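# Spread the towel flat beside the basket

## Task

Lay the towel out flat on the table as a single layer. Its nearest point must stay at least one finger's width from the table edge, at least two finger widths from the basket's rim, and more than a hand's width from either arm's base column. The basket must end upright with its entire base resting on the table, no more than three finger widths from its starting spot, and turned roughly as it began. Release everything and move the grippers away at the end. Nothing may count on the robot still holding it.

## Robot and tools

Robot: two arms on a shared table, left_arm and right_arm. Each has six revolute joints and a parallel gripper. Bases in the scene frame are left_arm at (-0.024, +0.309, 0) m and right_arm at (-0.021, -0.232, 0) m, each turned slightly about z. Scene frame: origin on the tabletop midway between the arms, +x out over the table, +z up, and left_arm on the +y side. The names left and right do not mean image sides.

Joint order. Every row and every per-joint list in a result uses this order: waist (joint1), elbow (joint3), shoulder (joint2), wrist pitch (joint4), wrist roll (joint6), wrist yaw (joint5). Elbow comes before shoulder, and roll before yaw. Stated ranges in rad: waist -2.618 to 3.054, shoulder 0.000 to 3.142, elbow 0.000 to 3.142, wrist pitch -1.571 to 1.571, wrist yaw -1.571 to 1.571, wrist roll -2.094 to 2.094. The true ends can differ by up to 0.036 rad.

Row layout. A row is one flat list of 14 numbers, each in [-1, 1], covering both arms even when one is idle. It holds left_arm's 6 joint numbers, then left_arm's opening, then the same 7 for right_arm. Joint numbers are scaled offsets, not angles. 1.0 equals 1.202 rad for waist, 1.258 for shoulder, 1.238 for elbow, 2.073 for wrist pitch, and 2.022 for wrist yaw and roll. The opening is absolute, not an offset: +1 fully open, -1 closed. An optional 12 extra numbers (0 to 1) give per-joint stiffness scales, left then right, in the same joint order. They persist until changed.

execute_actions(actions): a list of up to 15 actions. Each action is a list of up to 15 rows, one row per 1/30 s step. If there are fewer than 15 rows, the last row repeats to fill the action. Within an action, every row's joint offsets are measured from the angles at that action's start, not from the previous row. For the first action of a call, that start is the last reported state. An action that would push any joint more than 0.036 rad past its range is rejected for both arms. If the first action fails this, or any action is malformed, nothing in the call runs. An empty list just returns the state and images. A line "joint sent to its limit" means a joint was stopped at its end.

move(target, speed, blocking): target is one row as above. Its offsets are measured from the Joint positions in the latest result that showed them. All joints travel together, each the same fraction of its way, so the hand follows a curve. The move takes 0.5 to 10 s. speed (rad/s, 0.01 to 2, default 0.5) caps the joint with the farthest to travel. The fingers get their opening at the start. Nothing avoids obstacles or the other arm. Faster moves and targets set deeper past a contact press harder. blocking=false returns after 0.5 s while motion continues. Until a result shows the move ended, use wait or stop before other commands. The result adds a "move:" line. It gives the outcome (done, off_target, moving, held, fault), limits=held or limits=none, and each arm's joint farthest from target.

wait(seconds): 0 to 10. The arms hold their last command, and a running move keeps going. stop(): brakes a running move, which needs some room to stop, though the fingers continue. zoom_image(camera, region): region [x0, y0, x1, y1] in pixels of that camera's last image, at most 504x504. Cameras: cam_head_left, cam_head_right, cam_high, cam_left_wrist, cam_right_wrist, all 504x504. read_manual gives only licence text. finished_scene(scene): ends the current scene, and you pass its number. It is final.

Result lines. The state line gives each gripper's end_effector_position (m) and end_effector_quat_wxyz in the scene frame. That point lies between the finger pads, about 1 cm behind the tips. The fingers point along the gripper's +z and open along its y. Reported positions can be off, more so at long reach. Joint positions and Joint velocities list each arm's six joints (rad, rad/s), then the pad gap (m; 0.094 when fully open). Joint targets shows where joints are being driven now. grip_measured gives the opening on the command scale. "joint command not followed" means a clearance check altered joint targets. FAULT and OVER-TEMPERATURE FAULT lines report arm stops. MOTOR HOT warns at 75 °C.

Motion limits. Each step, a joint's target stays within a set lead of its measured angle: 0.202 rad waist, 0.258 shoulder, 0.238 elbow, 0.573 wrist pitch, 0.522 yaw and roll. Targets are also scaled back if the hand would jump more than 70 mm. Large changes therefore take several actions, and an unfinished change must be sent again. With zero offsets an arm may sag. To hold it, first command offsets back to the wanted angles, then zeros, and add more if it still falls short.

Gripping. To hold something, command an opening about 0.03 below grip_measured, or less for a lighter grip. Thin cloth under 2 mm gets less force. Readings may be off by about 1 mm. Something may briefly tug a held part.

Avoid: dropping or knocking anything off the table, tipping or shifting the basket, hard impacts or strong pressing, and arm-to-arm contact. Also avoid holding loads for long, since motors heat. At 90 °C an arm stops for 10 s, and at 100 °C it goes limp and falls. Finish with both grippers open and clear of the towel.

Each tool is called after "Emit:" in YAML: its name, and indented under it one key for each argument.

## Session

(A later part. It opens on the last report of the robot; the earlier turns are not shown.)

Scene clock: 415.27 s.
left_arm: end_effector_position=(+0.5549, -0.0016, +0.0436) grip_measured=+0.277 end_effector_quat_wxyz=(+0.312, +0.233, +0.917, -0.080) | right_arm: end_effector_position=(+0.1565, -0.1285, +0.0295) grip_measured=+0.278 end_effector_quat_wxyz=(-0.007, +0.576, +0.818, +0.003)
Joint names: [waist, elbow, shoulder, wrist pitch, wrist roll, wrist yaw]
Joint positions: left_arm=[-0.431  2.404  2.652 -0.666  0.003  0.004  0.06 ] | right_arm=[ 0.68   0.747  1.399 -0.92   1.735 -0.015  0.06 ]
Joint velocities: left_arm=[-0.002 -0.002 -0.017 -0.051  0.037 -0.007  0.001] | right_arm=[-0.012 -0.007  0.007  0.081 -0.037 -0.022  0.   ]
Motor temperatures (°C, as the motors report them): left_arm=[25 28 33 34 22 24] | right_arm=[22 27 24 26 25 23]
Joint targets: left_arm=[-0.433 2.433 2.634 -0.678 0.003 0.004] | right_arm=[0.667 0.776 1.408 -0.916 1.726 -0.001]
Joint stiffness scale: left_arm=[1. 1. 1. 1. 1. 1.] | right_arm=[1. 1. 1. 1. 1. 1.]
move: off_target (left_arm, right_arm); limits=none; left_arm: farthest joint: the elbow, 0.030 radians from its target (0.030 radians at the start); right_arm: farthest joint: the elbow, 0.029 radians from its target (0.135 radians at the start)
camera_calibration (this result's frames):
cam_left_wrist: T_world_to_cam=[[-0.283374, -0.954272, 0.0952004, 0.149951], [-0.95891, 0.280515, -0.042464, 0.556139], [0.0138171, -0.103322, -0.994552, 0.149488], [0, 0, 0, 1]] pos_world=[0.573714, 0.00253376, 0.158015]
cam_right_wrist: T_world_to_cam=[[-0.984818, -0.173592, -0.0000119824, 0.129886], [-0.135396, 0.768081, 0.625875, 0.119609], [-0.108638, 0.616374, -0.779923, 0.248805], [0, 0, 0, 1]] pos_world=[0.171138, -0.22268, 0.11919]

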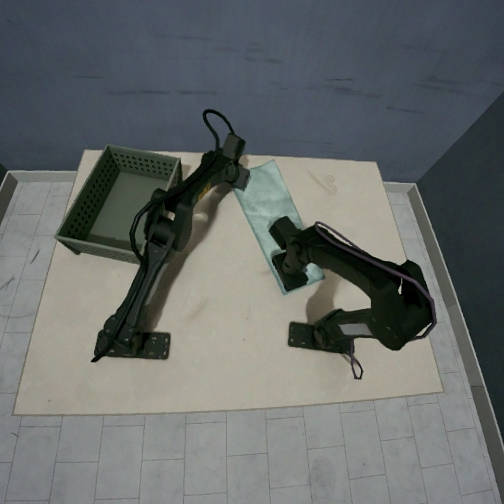

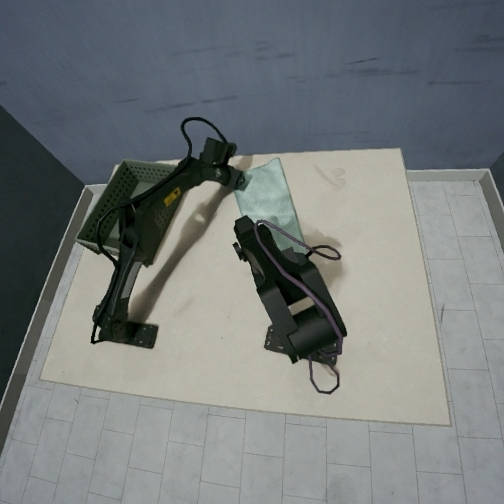

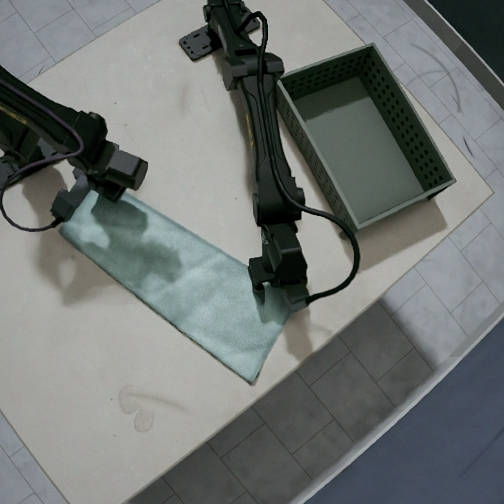

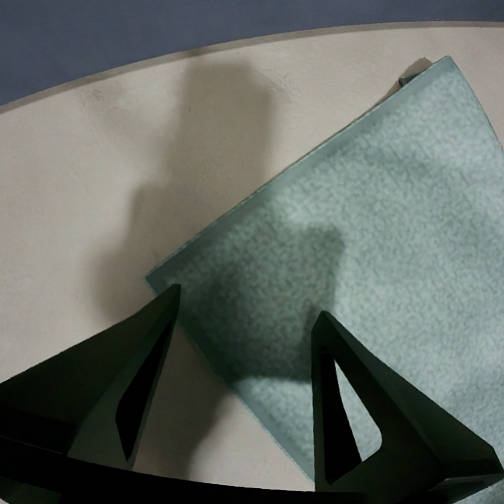

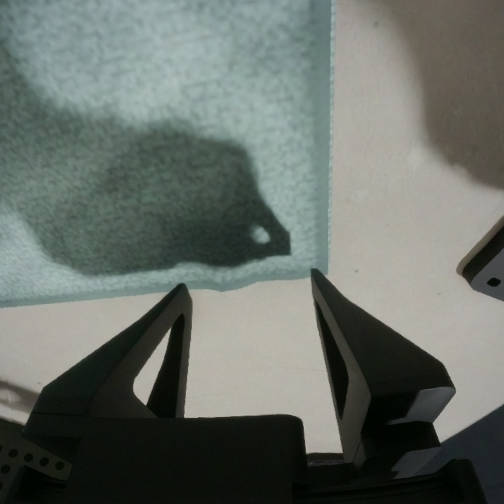

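Emit:
move:
  target: [0, 0.024, -0.0143, -0.006, 0, 0, 0.28, -0.031, -0.0477, 0.0668, 0.0637, -0.0045, 0.007, 0.28]
  speed: 0.15

Emit:
move:
  target: [0, 0.024, -0.0143, -0.006, 0, 0, 0.28, -0.01, -0.012, 0.014, 0.005, -0.0045, 0.007, -1]
  speed: 0.1

Scene clock: 424.13 s.
left_arm: end_effector_position=(+0.5544, -0.0013, +0.0395) grip_measured=+0.277 end_effector_quat_wxyz=(+0.309, +0.234, +0.918, -0.079) | right_arm: end_effector_position=(+0.1626, -0.1303, +0.0095) grip_measured=+0.278 end_effector_quat_wxyz=(-0.008, +0.584, +0.811, +0.002)
Joint names: [waist, elbow, shoulder, wrist pitch, wrist roll, wrist yaw]
Joint positions: left_arm=[-0.431  2.404  2.659 -0.666  0.003  0.004  0.06 ] | right_arm=[ 0.658  0.71   1.459 -0.824  1.734 -0.016  0.06 ]
Joint velocities: left_arm=[ 0.007 -0.002  0.002  0.022  0.007  0.051 -0.   ] | right_arm=[-0.022 -0.012 -0.012 -0.007 -0.081  0.154 -0.001]
Motor temperatures (°C, as the motors report them): left_arm=[25 28 33 34 22 24] | right_arm=[22 27 24 26 25 23]
Joint targets: left_arm=[-0.431 2.433 2.634 -0.678 0.003 0.004] | right_arm=[0.643 0.688 1.483 -0.788 1.726 -0.001]
Joint stiffness scale: left_arm=[1. 1. 1. 1. 1. 1.] | right_arm=[1. 1. 1. 1. 1. 1.]
move: off_target (left_arm, right_arm); limits=none; left_arm: farthest joint: the elbow, 0.030 radians from its target (0.030 radians at the start); right_arm: farthest joint: the wrist pitch, 0.036 radians from its target (0.133 radians at the start)
camera_calibration (this result's frames):
cam_left_wrist: T_world_to_cam=[[-0.282803, -0.95458, 0.0938078, 0.150204], [-0.959146, 0.280642, -0.0357518, 0.555264], [0.00780153, -0.100086, -0.994948, 0.148716], [0, 0, 0, 1]] pos_world=[0.573897, 0.00243493, 0.153726]
cam_right_wrist: T_world_to_cam=[[-0.988299, -0.152514, 0.00202947, 0.1388], [-0.117684, 0.77093, 0.625953, 0.131799], [-0.0970311, 0.61839, -0.779858, 0.233376], [0, 0, 0, 1]] pos_world=[0.175331, -0.224757, 0.0992181]

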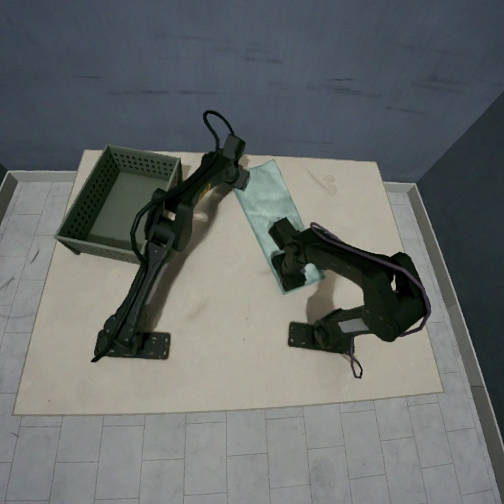

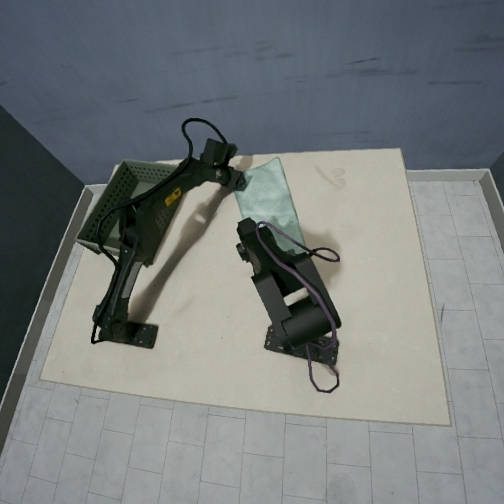

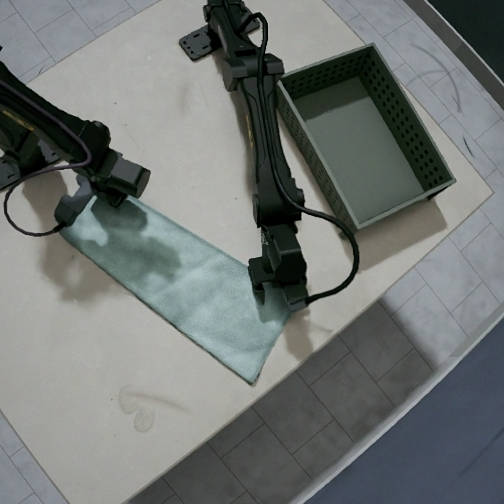

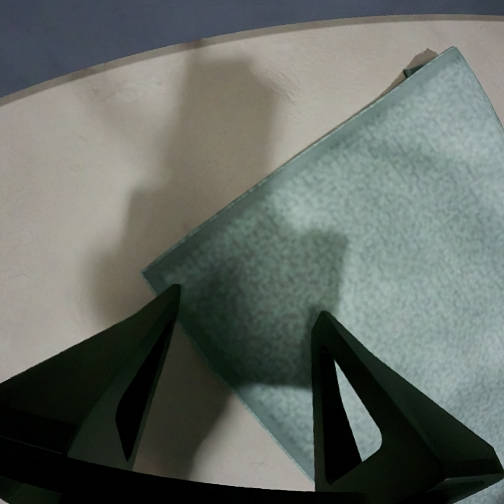

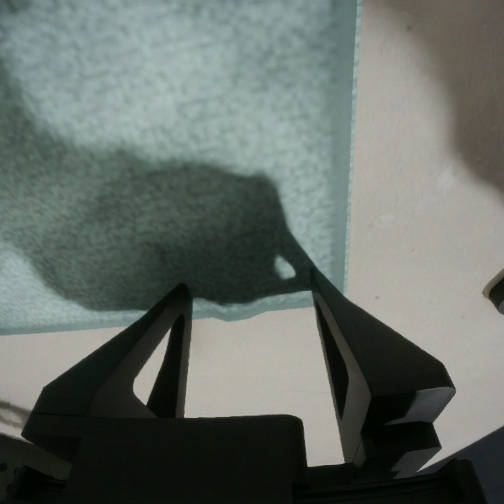

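Scene clock: 424.83 s.
left_arm: end_effector_position=(+0.5540, -0.0011, +0.0367) grip_measured=+0.277 end_effector_quat_wxyz=(+0.307, +0.234, +0.919, -0.079) | right_arm: end_effector_position=(+0.1626, -0.1302, +0.0096) grip_measured=-0.919 end_effector_quat_wxyz=(-0.008, +0.584, +0.812, +0.003)
Joint names: [waist, elbow, shoulder, wrist pitch, wrist roll, wrist yaw]
Joint positions: left_arm=[-0.431  2.404  2.663 -0.667  0.003  0.004  0.06 ] | right_arm=[ 0.658  0.71   1.459 -0.824  1.734 -0.016  0.004]
Joint velocities: left_arm=[-0.017  0.007 -0.012 -0.022 -0.095 -0.022  0.   ] | right_arm=[ 0.002  0.007 -0.002  0.022 -0.037  0.051 -0.001]
Motor temperatures (°C, as the motors report them): left_arm=[25 28 33 34 22 24] | right_arm=[22 27 24 26 25 23]
Joint targets: left_arm=[-0.431 2.433 2.641 -0.679 0.003 0.004] | right_arm=[0.646 0.695 1.477 -0.814 1.725 -0.002]
Joint stiffness scale: left_arm=[1. 1. 1. 1. 1. 1.] | right_arm=[1. 1. 1. 1. 1. 1.]
move: off_target (left_arm); limits=none; left_arm: farthest joint: the elbow, 0.030 radians from its target (0.030 radians at the start); right_arm: farthest joint: the shoulder, 0.017 radians from its target (0.017 radians at the start)
camera_calibration (this result's frames):
cam_left_wrist: T_world_to_cam=[[-0.282427, -0.954782, 0.092877, 0.150369], [-0.959281, 0.280715, -0.0312761, 0.554672], [0.0037899, -0.0979284, -0.995186, 0.14826], [0, 0, 0, 1]] pos_world=[0.573993, 0.00238351, 0.150928]
cam_right_wrist: T_world_to_cam=[[-0.988241, -0.152891, 0.00191266, 0.138788], [-0.117968, 0.770349, 0.626615, 0.131638], [-0.0972769, 0.619021, -0.779327, 0.233395], [0, 0, 0, 1]] pos_world=[0.175389, -0.224664, 0.0991389]

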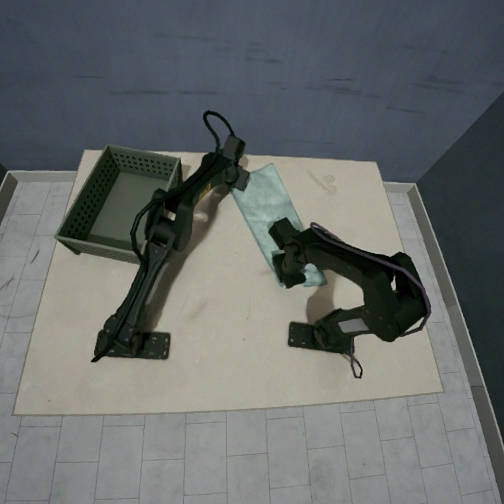

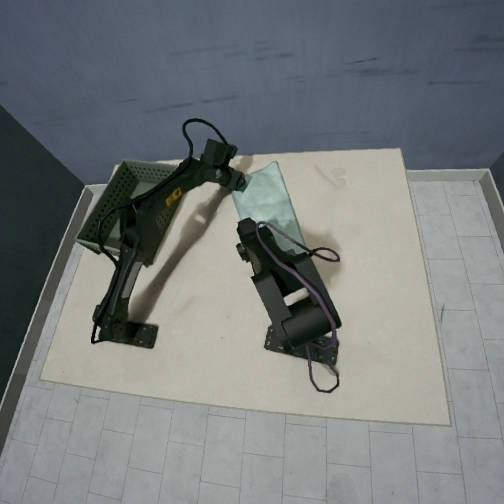

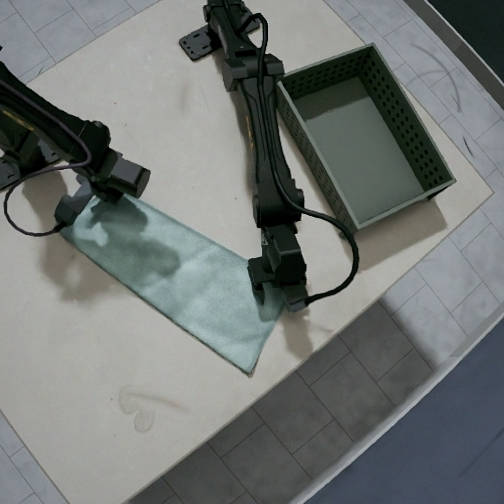

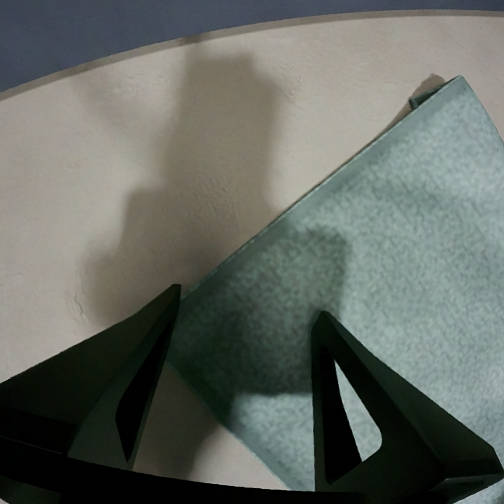

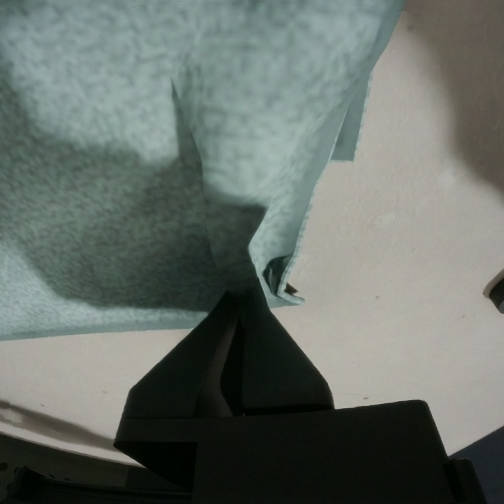

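Emit:
move:
  target: [0, 0.0, -0.0898, -0.01, 0, 0, 0.28, 0, 0, 0, 0, 0, 0, -1]
  speed: 0.3

Emit:
move:
  target: [0, -0.058, -0.02, -0.038, 0, 0, 0.28, 0, 0, 0, 0, 0, 0, -1]
  speed: 0.2

Scene clock: 448.13 s.
left_arm: end_effector_position=(+0.5560, -0.0022, +0.0960) grip_measured=+0.277 end_effector_quat_wxyz=(+0.344, +0.231, +0.906, -0.088) | right_arm: end_effector_position=(+0.1626, -0.1301, +0.0096) grip_measured=-0.919 end_effector_quat_wxyz=(-0.008, +0.584, +0.812, +0.003)
Joint names: [waist, elbow, shoulder, wrist pitch, wrist roll, wrist yaw]
Joint positions: left_arm=[-0.431  2.404  2.567 -0.681  0.003  0.004  0.06 ] | right_arm=[ 0.658  0.71   1.459 -0.824  1.734 -0.017  0.004]
Joint velocities: left_arm=[-0.002  0.002 -0.017 -0.037  0.007  0.051  0.001] | right_arm=[-0.002 -0.002  0.017 -0.051 -0.081 -0.037 -0.001]
Motor temperatures (°C, as the motors report them): left_arm=[25 28 34 34 22 24] | right_arm=[22 26 24 26 25 23]
Joint targets: left_arm=[-0.431 2.404 2.550 -0.687 0.003 0.004] | right_arm=[0.658 0.710 1.459 -0.823 1.734 -0.016]
Joint stiffness scale: left_arm=[1. 1. 1. 1. 1. 1.] | right_arm=[1. 1. 1. 1. 1. 1.]
move: done; limits=none; left_arm: farthest joint: the shoulder, 0.017 radians from its target (0.113 radians at the start); right_arm: farthest joint: the wrist yaw, 0.001 radians from its target (0.000 radians at the start)
camera_calibration (this result's frames):
cam_left_wrist: T_world_to_cam=[[-0.28973, -0.950854, 0.109241, 0.146904], [-0.95413, 0.277944, -0.111277, 0.563554], [0.0754455, -0.136471, -0.987767, 0.166463], [0, 0, 0, 1]] pos_world=[0.567707, 0.00576453, 0.211089]
cam_right_wrist: T_world_to_cam=[[-0.988241, -0.15289, 0.0020372, 0.138764], [-0.117855, 0.770138, 0.626896, 0.131539], [-0.0974152, 0.619284, -0.7791, 0.23341], [0, 0, 0, 1]] pos_world=[0.175373, -0.224634, 0.0991058]

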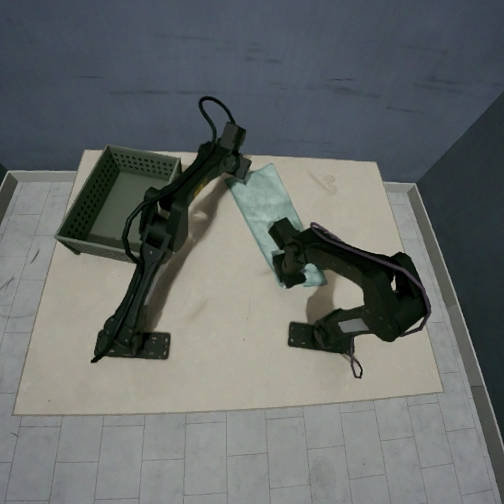

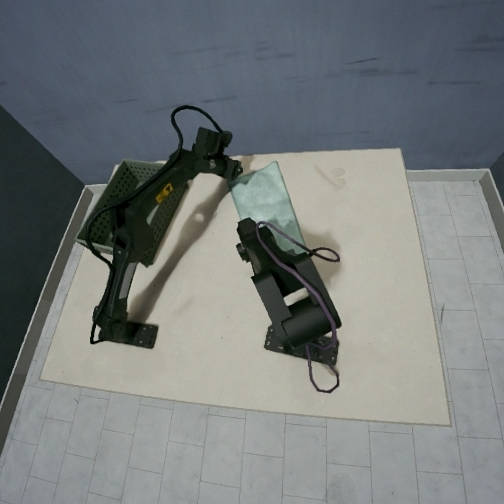

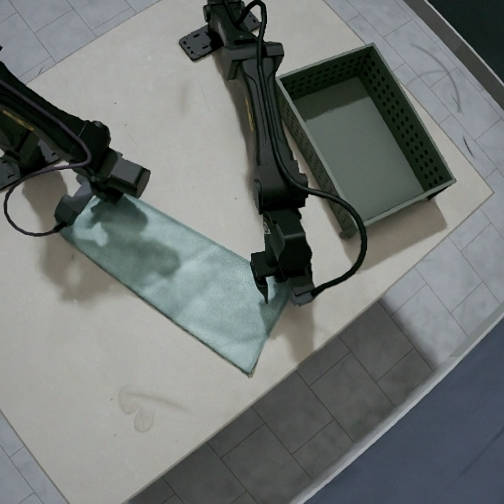

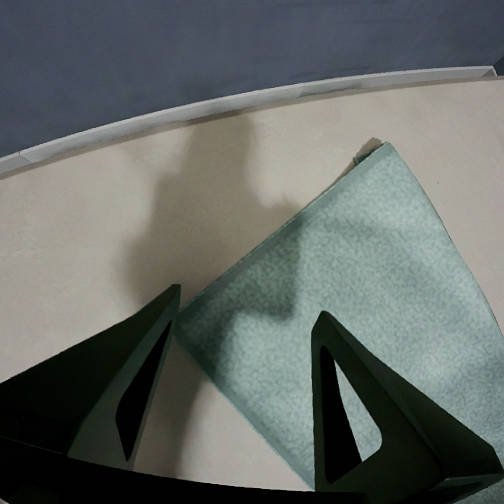

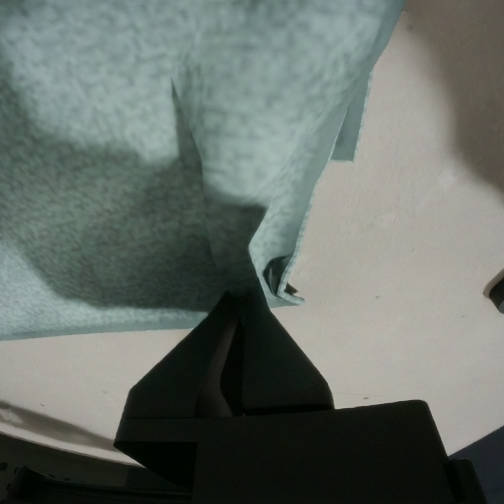

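Scene clock: 449.00 s.
left_arm: end_effector_position=(+0.5337, +0.0098, +0.0583) grip_measured=+0.277 end_effector_quat_wxyz=(+0.283, +0.236, +0.927, -0.073) | right_arm: end_effector_position=(+0.1625, -0.1300, +0.0096) grip_measured=-0.919 end_effector_quat_wxyz=(-0.008, +0.584, +0.812, +0.003)
Joint names: [waist, elbow, shoulder, wrist pitch, wrist roll, wrist yaw]
Joint positions: left_arm=[-0.431  2.337  2.568 -0.748  0.003  0.004  0.06 ] | right_arm=[ 0.658  0.71   1.459 -0.824  1.734 -0.017  0.004]
Joint velocities: left_arm=[-0.012 -0.002 -0.007  0.051 -0.051  0.081 -0.002] | right_arm=[-0.022 -0.007  0.017  0.066  0.095  0.037 -0.   ]
Motor temperatures (°C, as the motors report them): left_arm=[25 28 34 34 22 24] | right_arm=[22 26 24 26 25 23]
Joint targets: left_arm=[-0.431 2.332 2.541 -0.760 0.003 0.004] | right_arm=[0.658 0.710 1.459 -0.824 1.734 -0.017]
Joint stiffness scale: left_arm=[1. 1. 1. 1. 1. 1.] | right_arm=[1. 1. 1. 1. 1. 1.]
move: off_target (left_arm); limits=none; left_arm: farthest joint: the shoulder, 0.026 radians from its target (0.025 radians at the start); right_arm: farthest joint: the waist, 0.000 radians from its target (0.000 radians at the start)
camera_calibration (this result's frames):
cam_left_wrist: T_world_to_cam=[[-0.278426, -0.956934, 0.0821959, 0.151578], [-0.959551, 0.28086, 0.0194721, 0.529925], [-0.0417191, -0.0734497, -0.996426, 0.195025], [0, 0, 0, 1]] pos_world=[0.55883, 0.0105397, 0.17155]
cam_right_wrist: T_world_to_cam=[[-0.988241, -0.15289, 0.00216174, 0.138741], [-0.117743, 0.769926, 0.627176, 0.13144], [-0.0975535, 0.619547, -0.778874, 0.233425], [0, 0, 0, 1]] pos_world=[0.175357, -0.224604, 0.0990728]

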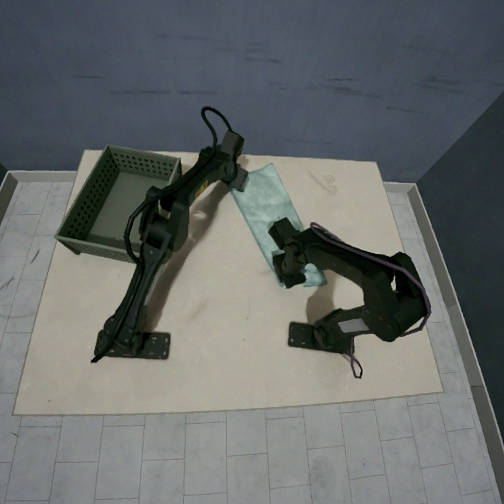

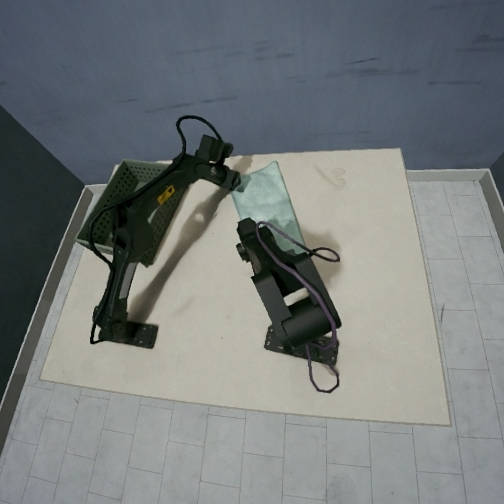

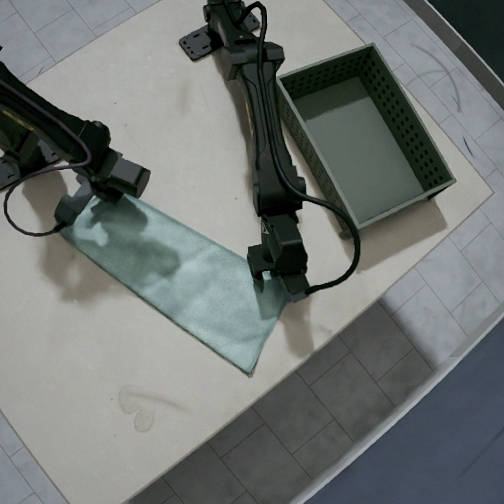

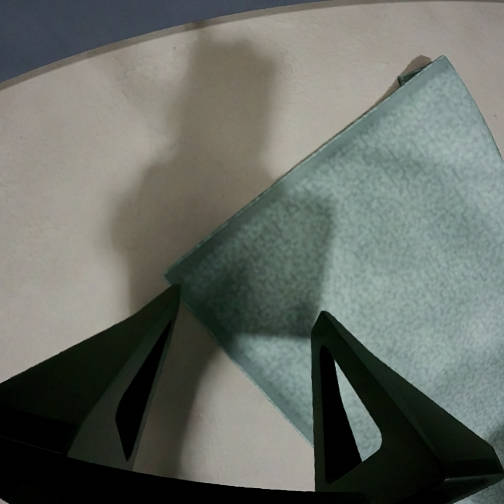

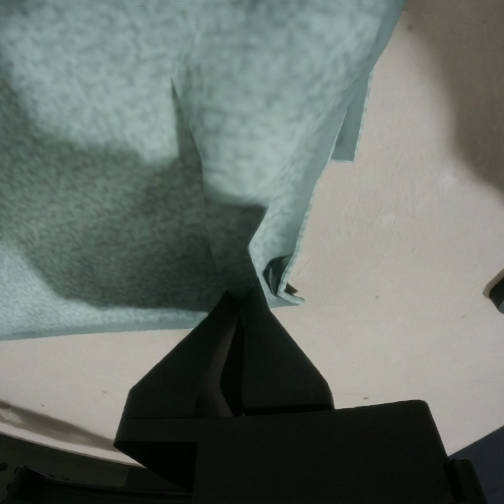

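Emit:
move:
  target: [-0.014, 0, 0.039, -0.006, 0, 0, 0.28, 0, 0, 0, 0, 0, 0, -1]
  speed: 0.06

Scene clock: 457.77 s.
left_arm: end_effector_position=(+0.5295, +0.0099, +0.0287) grip_measured=+0.277 end_effector_quat_wxyz=(+0.260, +0.239, +0.933, -0.067) | right_arm: end_effector_position=(+0.1625, -0.1300, +0.0096) grip_measured=-0.919 end_effector_quat_wxyz=(-0.008, +0.584, +0.812, +0.003)
Joint names: [waist, elbow, shoulder, wrist pitch, wrist roll, wrist yaw]
Joint positions: left_arm=[-0.434  2.337  2.616 -0.748  0.003  0.004  0.06 ] | right_arm=[ 0.658  0.71   1.459 -0.824  1.734 -0.017  0.004]
Joint velocities: left_arm=[ 0.007 -0.012 -0.017 -0.081  0.022  0.037  0.   ] | right_arm=[-0.012  0.007 -0.022 -0.022 -0.022  0.037 -0.001]
Motor temperatures (°C, as the motors report them): left_arm=[25 27 34 34 22 24] | right_arm=[21 26 24 26 25 23]
Joint targets: left_arm=[-0.448 2.337 2.617 -0.760 0.003 0.004] | right_arm=[0.658 0.710 1.459 -0.824 1.734 -0.017]
Joint stiffness scale: left_arm=[1. 1. 1. 1. 1. 1.] | right_arm=[1. 1. 1. 1. 1. 1.]
move: done; limits=none; left_arm: farthest joint: the waist, 0.014 radians from its target (0.017 radians at the start); right_arm: farthest joint: the waist, 0.000 radians from its target (0.000 radians at the start)
camera_calibration (this result's frames):
cam_left_wrist: T_world_to_cam=[[-0.27806, -0.95786, 0.0720214, 0.153007], [-0.956851, 0.282791, 0.0668173, 0.523725], [-0.0843687, -0.0503346, -0.995162, 0.18768], [0, 0, 0, 1]] pos_world=[0.559507, 0.00790099, 0.140758]
cam_right_wrist: T_world_to_cam=[[-0.988241, -0.15289, 0.00216174, 0.138741], [-0.117743, 0.769926, 0.627176, 0.13144], [-0.0975535, 0.619547, -0.778874, 0.233425], [0, 0, 0, 1]] pos_world=[0.175357, -0.224604, 0.0990728]

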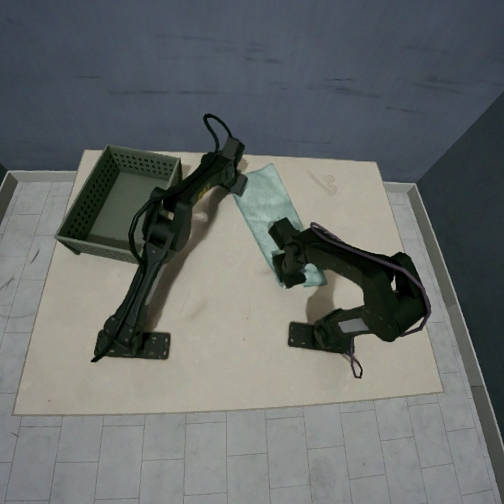

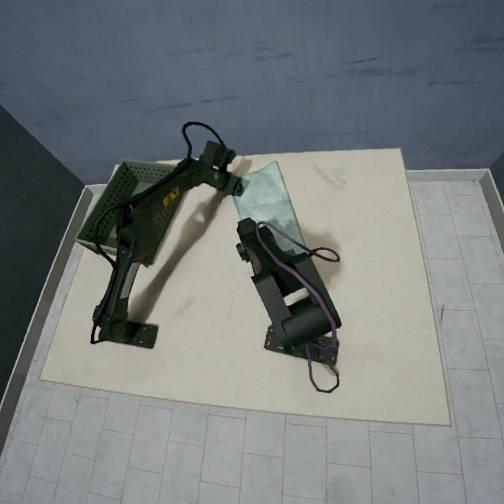

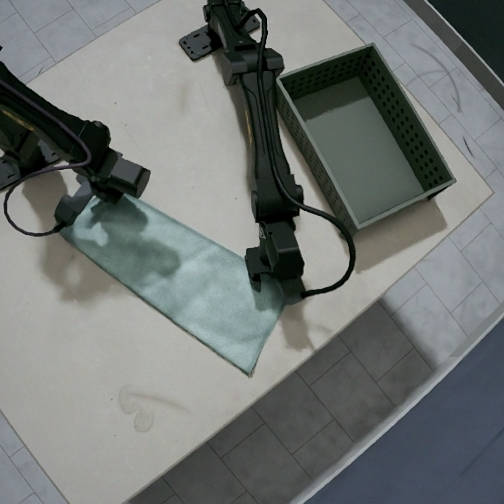

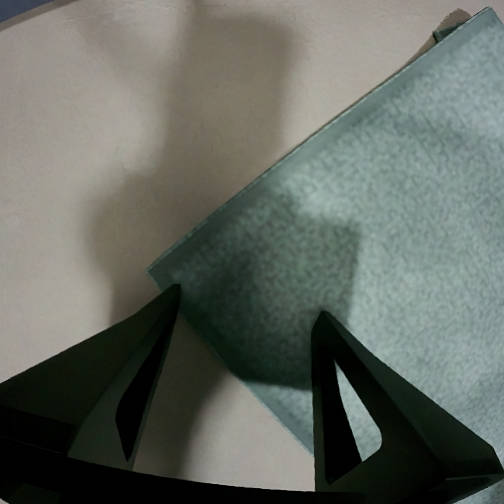

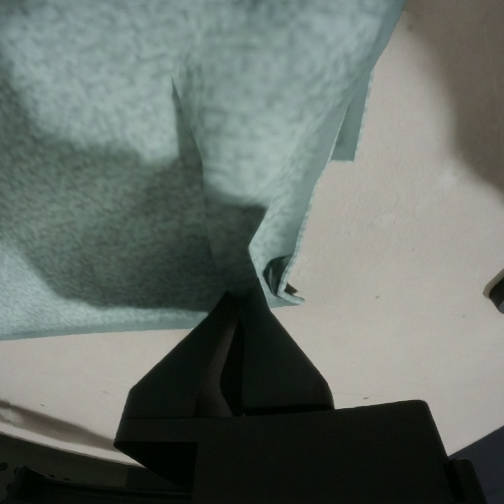

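Emit:
move:
  target: [0, 0, -0.032, 0, 0, 0, 0.28, 0, 0, 0, 0, 0, 0, -1]
  speed: 0.15

Emit:
move:
  target: [-0.024, 0, -0.012, 0.03, 0, 0, 0.28, 0, 0, 0, 0, 0, 0, -1]
  speed: 0.15

Scene clock: 471.10 s.
left_arm: end_effector_position=(+0.5299, +0.0097, +0.0315) grip_measured=+0.277 end_effector_quat_wxyz=(+0.262, +0.239, +0.932, -0.068) | right_arm: end_effector_position=(+0.1625, -0.1300, +0.0096) grip_measured=-0.919 end_effector_quat_wxyz=(-0.008, +0.584, +0.812, +0.003)
Joint names: [waist, elbow, shoulder, wrist pitch, wrist roll, wrist yaw]
Joint positions: left_arm=[-0.434  2.337  2.612 -0.748  0.003  0.004  0.06 ] | right_arm=[ 0.658  0.71   1.459 -0.824  1.734 -0.017  0.004]
Joint velocities: left_arm=[ 0.012 -0.002 -0.007 -0.007  0.095 -0.051  0.001] | right_arm=[ 0.007 -0.007 -0.007  0.007  0.022 -0.022  0.   ]
Motor temperatures (°C, as the motors report them): left_arm=[25 27 34 34 22 24] | right_arm=[21 26 24 26 25 23]
Joint targets: left_arm=[-0.434 2.337 2.576 -0.748 0.003 0.004] | right_arm=[0.658 0.710 1.459 -0.824 1.734 -0.017]
Joint stiffness scale: left_arm=[1. 1. 1. 1. 1. 1.] | right_arm=[1. 1. 1. 1. 1. 1.]
move: off_target (left_arm); limits=none; left_arm: farthest joint: the shoulder, 0.036 radians from its target (0.040 radians at the start); right_arm: farthest joint: the waist, 0.000 radians from its target (0.000 radians at the start)
camera_calibration (this result's frames):
cam_left_wrist: T_world_to_cam=[[-0.278352, -0.957702, 0.0729904, 0.152843], [-0.957111, 0.282932, 0.0623488, 0.524213], [-0.0803628, -0.052505, -0.995382, 0.188381], [0, 0, 0, 1]] pos_world=[0.559413, 0.00795205, 0.143671]
cam_right_wrist: T_world_to_cam=[[-0.988241, -0.15289, 0.00216174, 0.138741], [-0.117743, 0.769926, 0.627176, 0.13144], [-0.0975535, 0.619547, -0.778874, 0.233425], [0, 0, 0, 1]] pos_world=[0.175357, -0.224604, 0.0990728]

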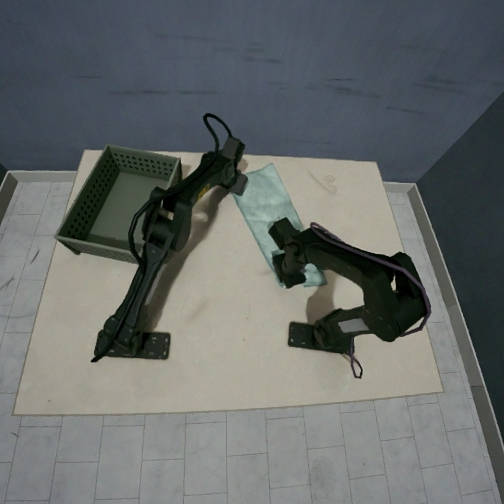

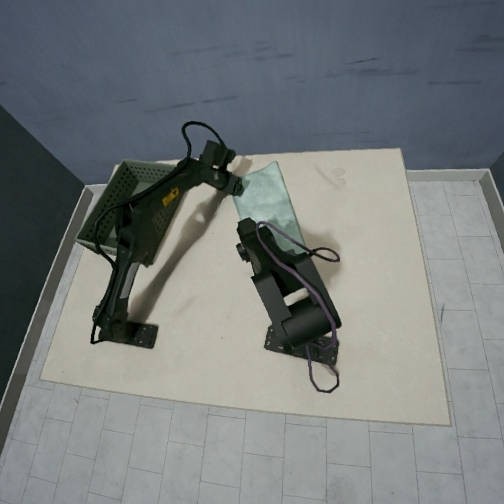

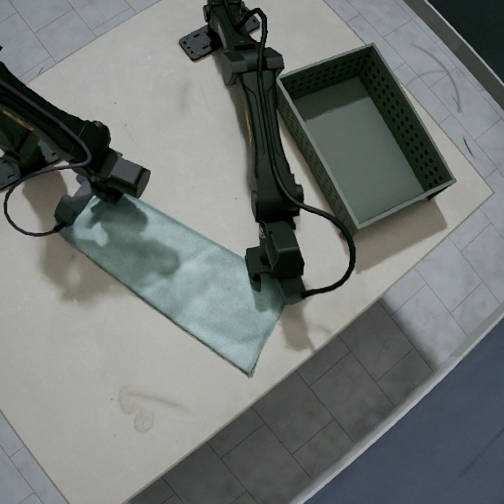

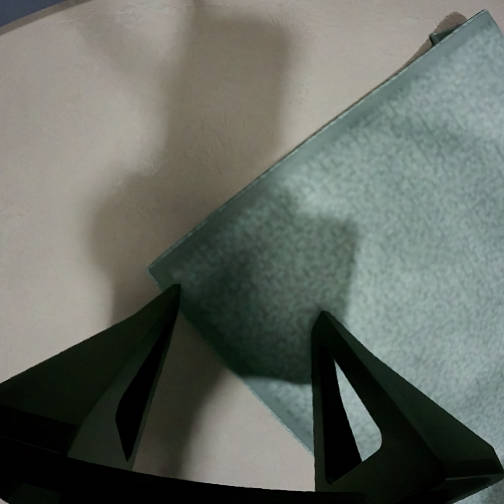

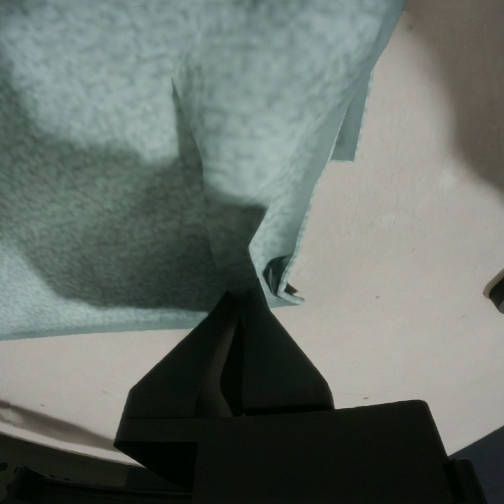

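Scene clock: 472.03 s.
left_arm: end_effector_position=(+0.5294, -0.0063, +0.0342) grip_measured=+0.277 end_effector_quat_wxyz=(+0.277, +0.248, +0.925, -0.075) | right_arm: end_effector_position=(+0.1625, -0.1300, +0.0096) grip_measured=-0.919 end_effector_quat_wxyz=(-0.008, +0.584, +0.812, +0.003)
Joint names: [waist, elbow, shoulder, wrist pitch, wrist roll, wrist yaw]
Joint positions: left_arm=[-0.456  2.337  2.615 -0.711  0.003  0.004  0.06 ] | right_arm=[ 0.658  0.71   1.459 -0.824  1.734 -0.017  0.004]
Joint velocities: left_arm=[ 0.012 -0.002 -0.017  0.051 -0.007  0.037 -0.001] | right_arm=[ 0.012 -0.007  0.012 -0.051 -0.037  0.051  0.   ]
Motor temperatures (°C, as the motors report them): left_arm=[25 27 34 34 22 24] | right_arm=[21 26 24 26 25 23]
Joint targets: left_arm=[-0.463 2.337 2.597 -0.686 0.003 0.004] | right_arm=[0.658 0.710 1.459 -0.824 1.734 -0.017]
Joint stiffness scale: left_arm=[1. 1. 1. 1. 1. 1.] | right_arm=[1. 1. 1. 1. 1. 1.]
move: off_target (left_arm); limits=none; left_arm: farthest joint: the wrist pitch, 0.026 radians from its target (0.062 radians at the start); right_arm: farthest joint: the waist, 0.000 radians from its target (0.000 radians at the start)
camera_calibration (this result's frames):
cam_left_wrist: T_world_to_cam=[[-0.302012, -0.949951, 0.0798888, 0.1495], [-0.951821, 0.305154, 0.0302912, 0.526504], [-0.0531536, -0.0668915, -0.996343, 0.17574], [0, 0, 0, 1]] pos_world=[0.555629, -0.00689186, 0.147206]
cam_right_wrist: T_world_to_cam=[[-0.988241, -0.15289, 0.00216174, 0.138741], [-0.117743, 0.769926, 0.627176, 0.13144], [-0.0975535, 0.619547, -0.778874, 0.233425], [0, 0, 0, 1]] pos_world=[0.175357, -0.224604, 0.0990728]

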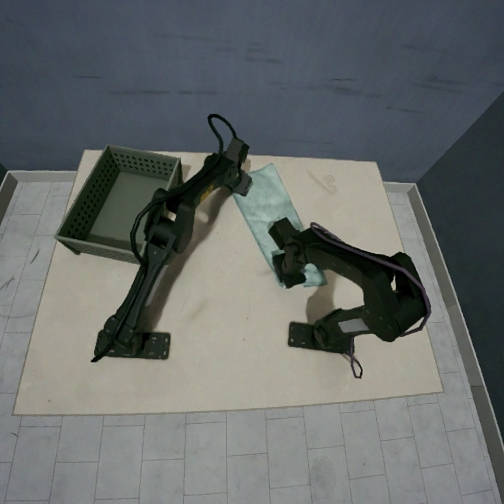

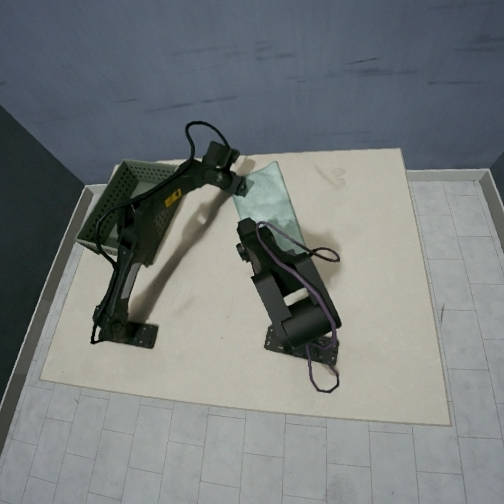

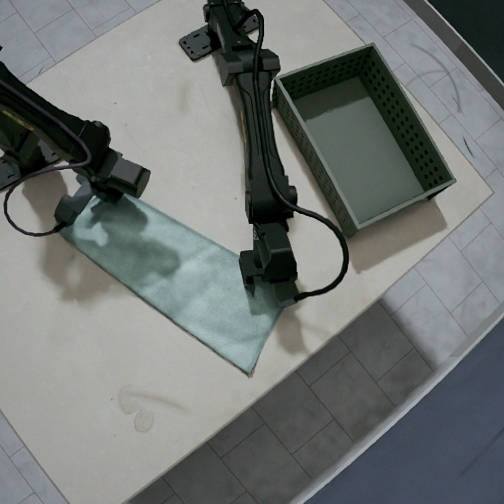

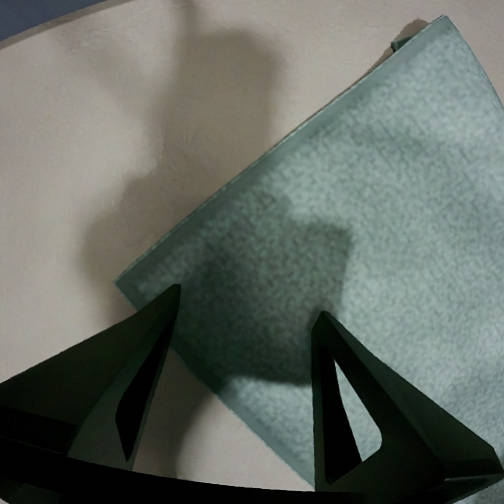

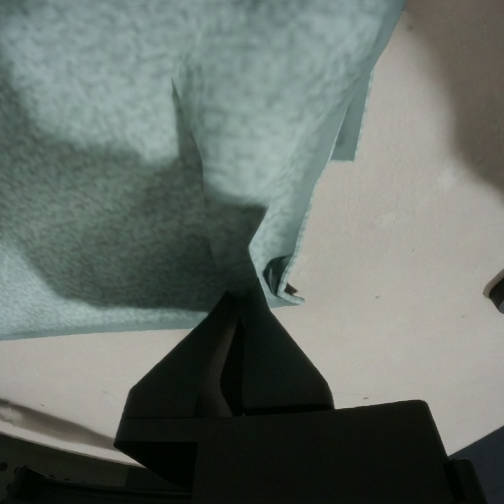

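Emit:
move:
  target: [0, 0, 0.024, -0.008, 0, 0, 0.28, 0, 0, 0, 0, 0, 0, -1]
  speed: 0.05

Scene clock: 475.53 s.
left_arm: end_effector_position=(+0.5290, -0.0061, +0.0282) grip_measured=+0.277 end_effector_quat_wxyz=(+0.273, +0.248, +0.926, -0.074) | right_arm: end_effector_position=(+0.1625, -0.1300, +0.0096) grip_measured=-0.919 end_effector_quat_wxyz=(-0.008, +0.584, +0.812, +0.003)
Joint names: [waist, elbow, shoulder, wrist pitch, wrist roll, wrist yaw]
Joint positions: left_arm=[-0.456  2.337  2.625 -0.709  0.003  0.004  0.06 ] | right_arm=[ 0.658  0.71   1.459 -0.824  1.734 -0.017  0.004]
Joint velocities: left_arm=[ 0.012  0.007  0.002 -0.022 -0.007  0.007  0.   ] | right_arm=[ 0.002 -0.012  0.002 -0.007 -0.095 -0.051 -0.001]
Motor temperatures (°C, as the motors report them): left_arm=[25 27 34 34 22 24] | right_arm=[21 26 24 26 25 23]
Joint targets: left_arm=[-0.456 2.337 2.645 -0.728 0.003 0.004] | right_arm=[0.658 0.710 1.459 -0.824 1.734 -0.017]
Joint stiffness scale: left_arm=[1. 1. 1. 1. 1. 1.] | right_arm=[1. 1. 1. 1. 1. 1.]
move: done; limits=none; left_arm: farthest joint: the shoulder, 0.020 radians from its target (0.030 radians at the start); right_arm: farthest joint: the waist, 0.000 radians from its target (0.000 radians at the start)
camera_calibration (this result's frames):
cam_left_wrist: T_world_to_cam=[[-0.301462, -0.950265, 0.0782119, 0.149826], [-0.951583, 0.305018, 0.0381236, 0.525923], [-0.0600836, -0.0629323, -0.996208, 0.173403], [0, 0, 0, 1]] pos_world=[0.556045, -0.0071295, 0.140977]
cam_right_wrist: T_world_to_cam=[[-0.988241, -0.15289, 0.00216174, 0.138741], [-0.117743, 0.769926, 0.627176, 0.13144], [-0.0975535, 0.619547, -0.778874, 0.233425], [0, 0, 0, 1]] pos_world=[0.175357, -0.224604, 0.0990728]

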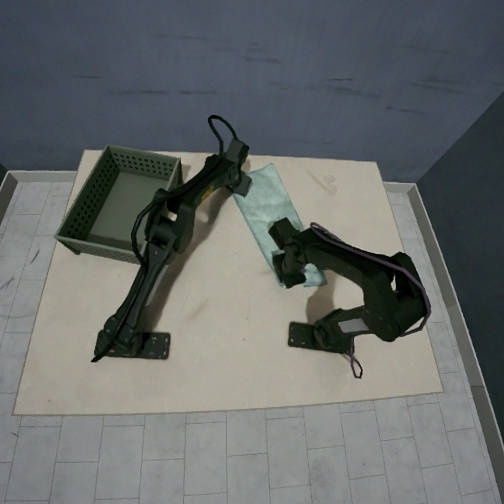

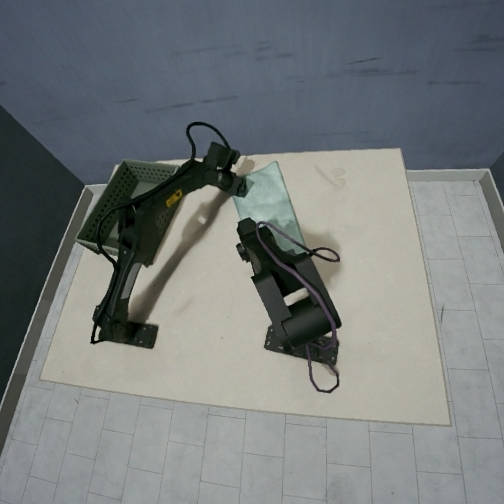

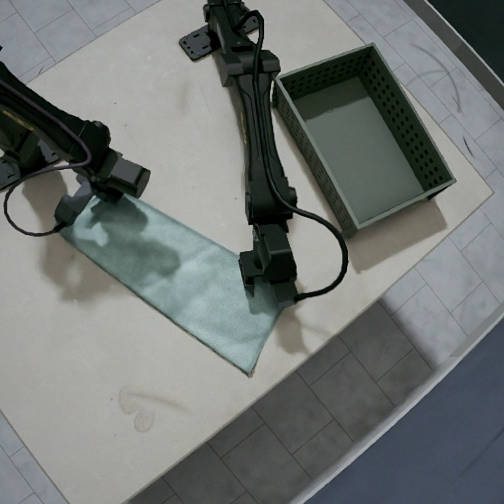

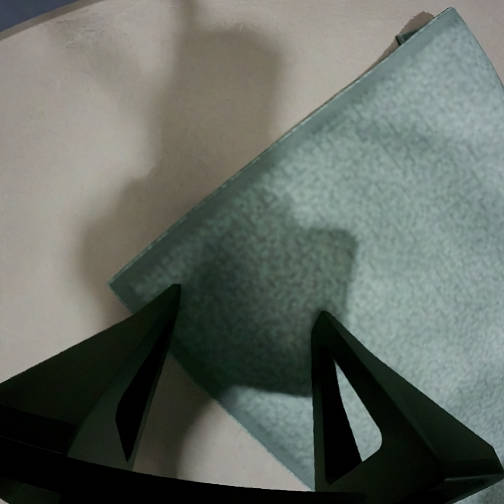

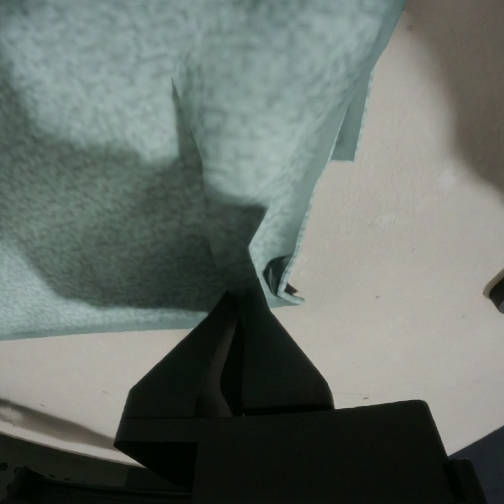

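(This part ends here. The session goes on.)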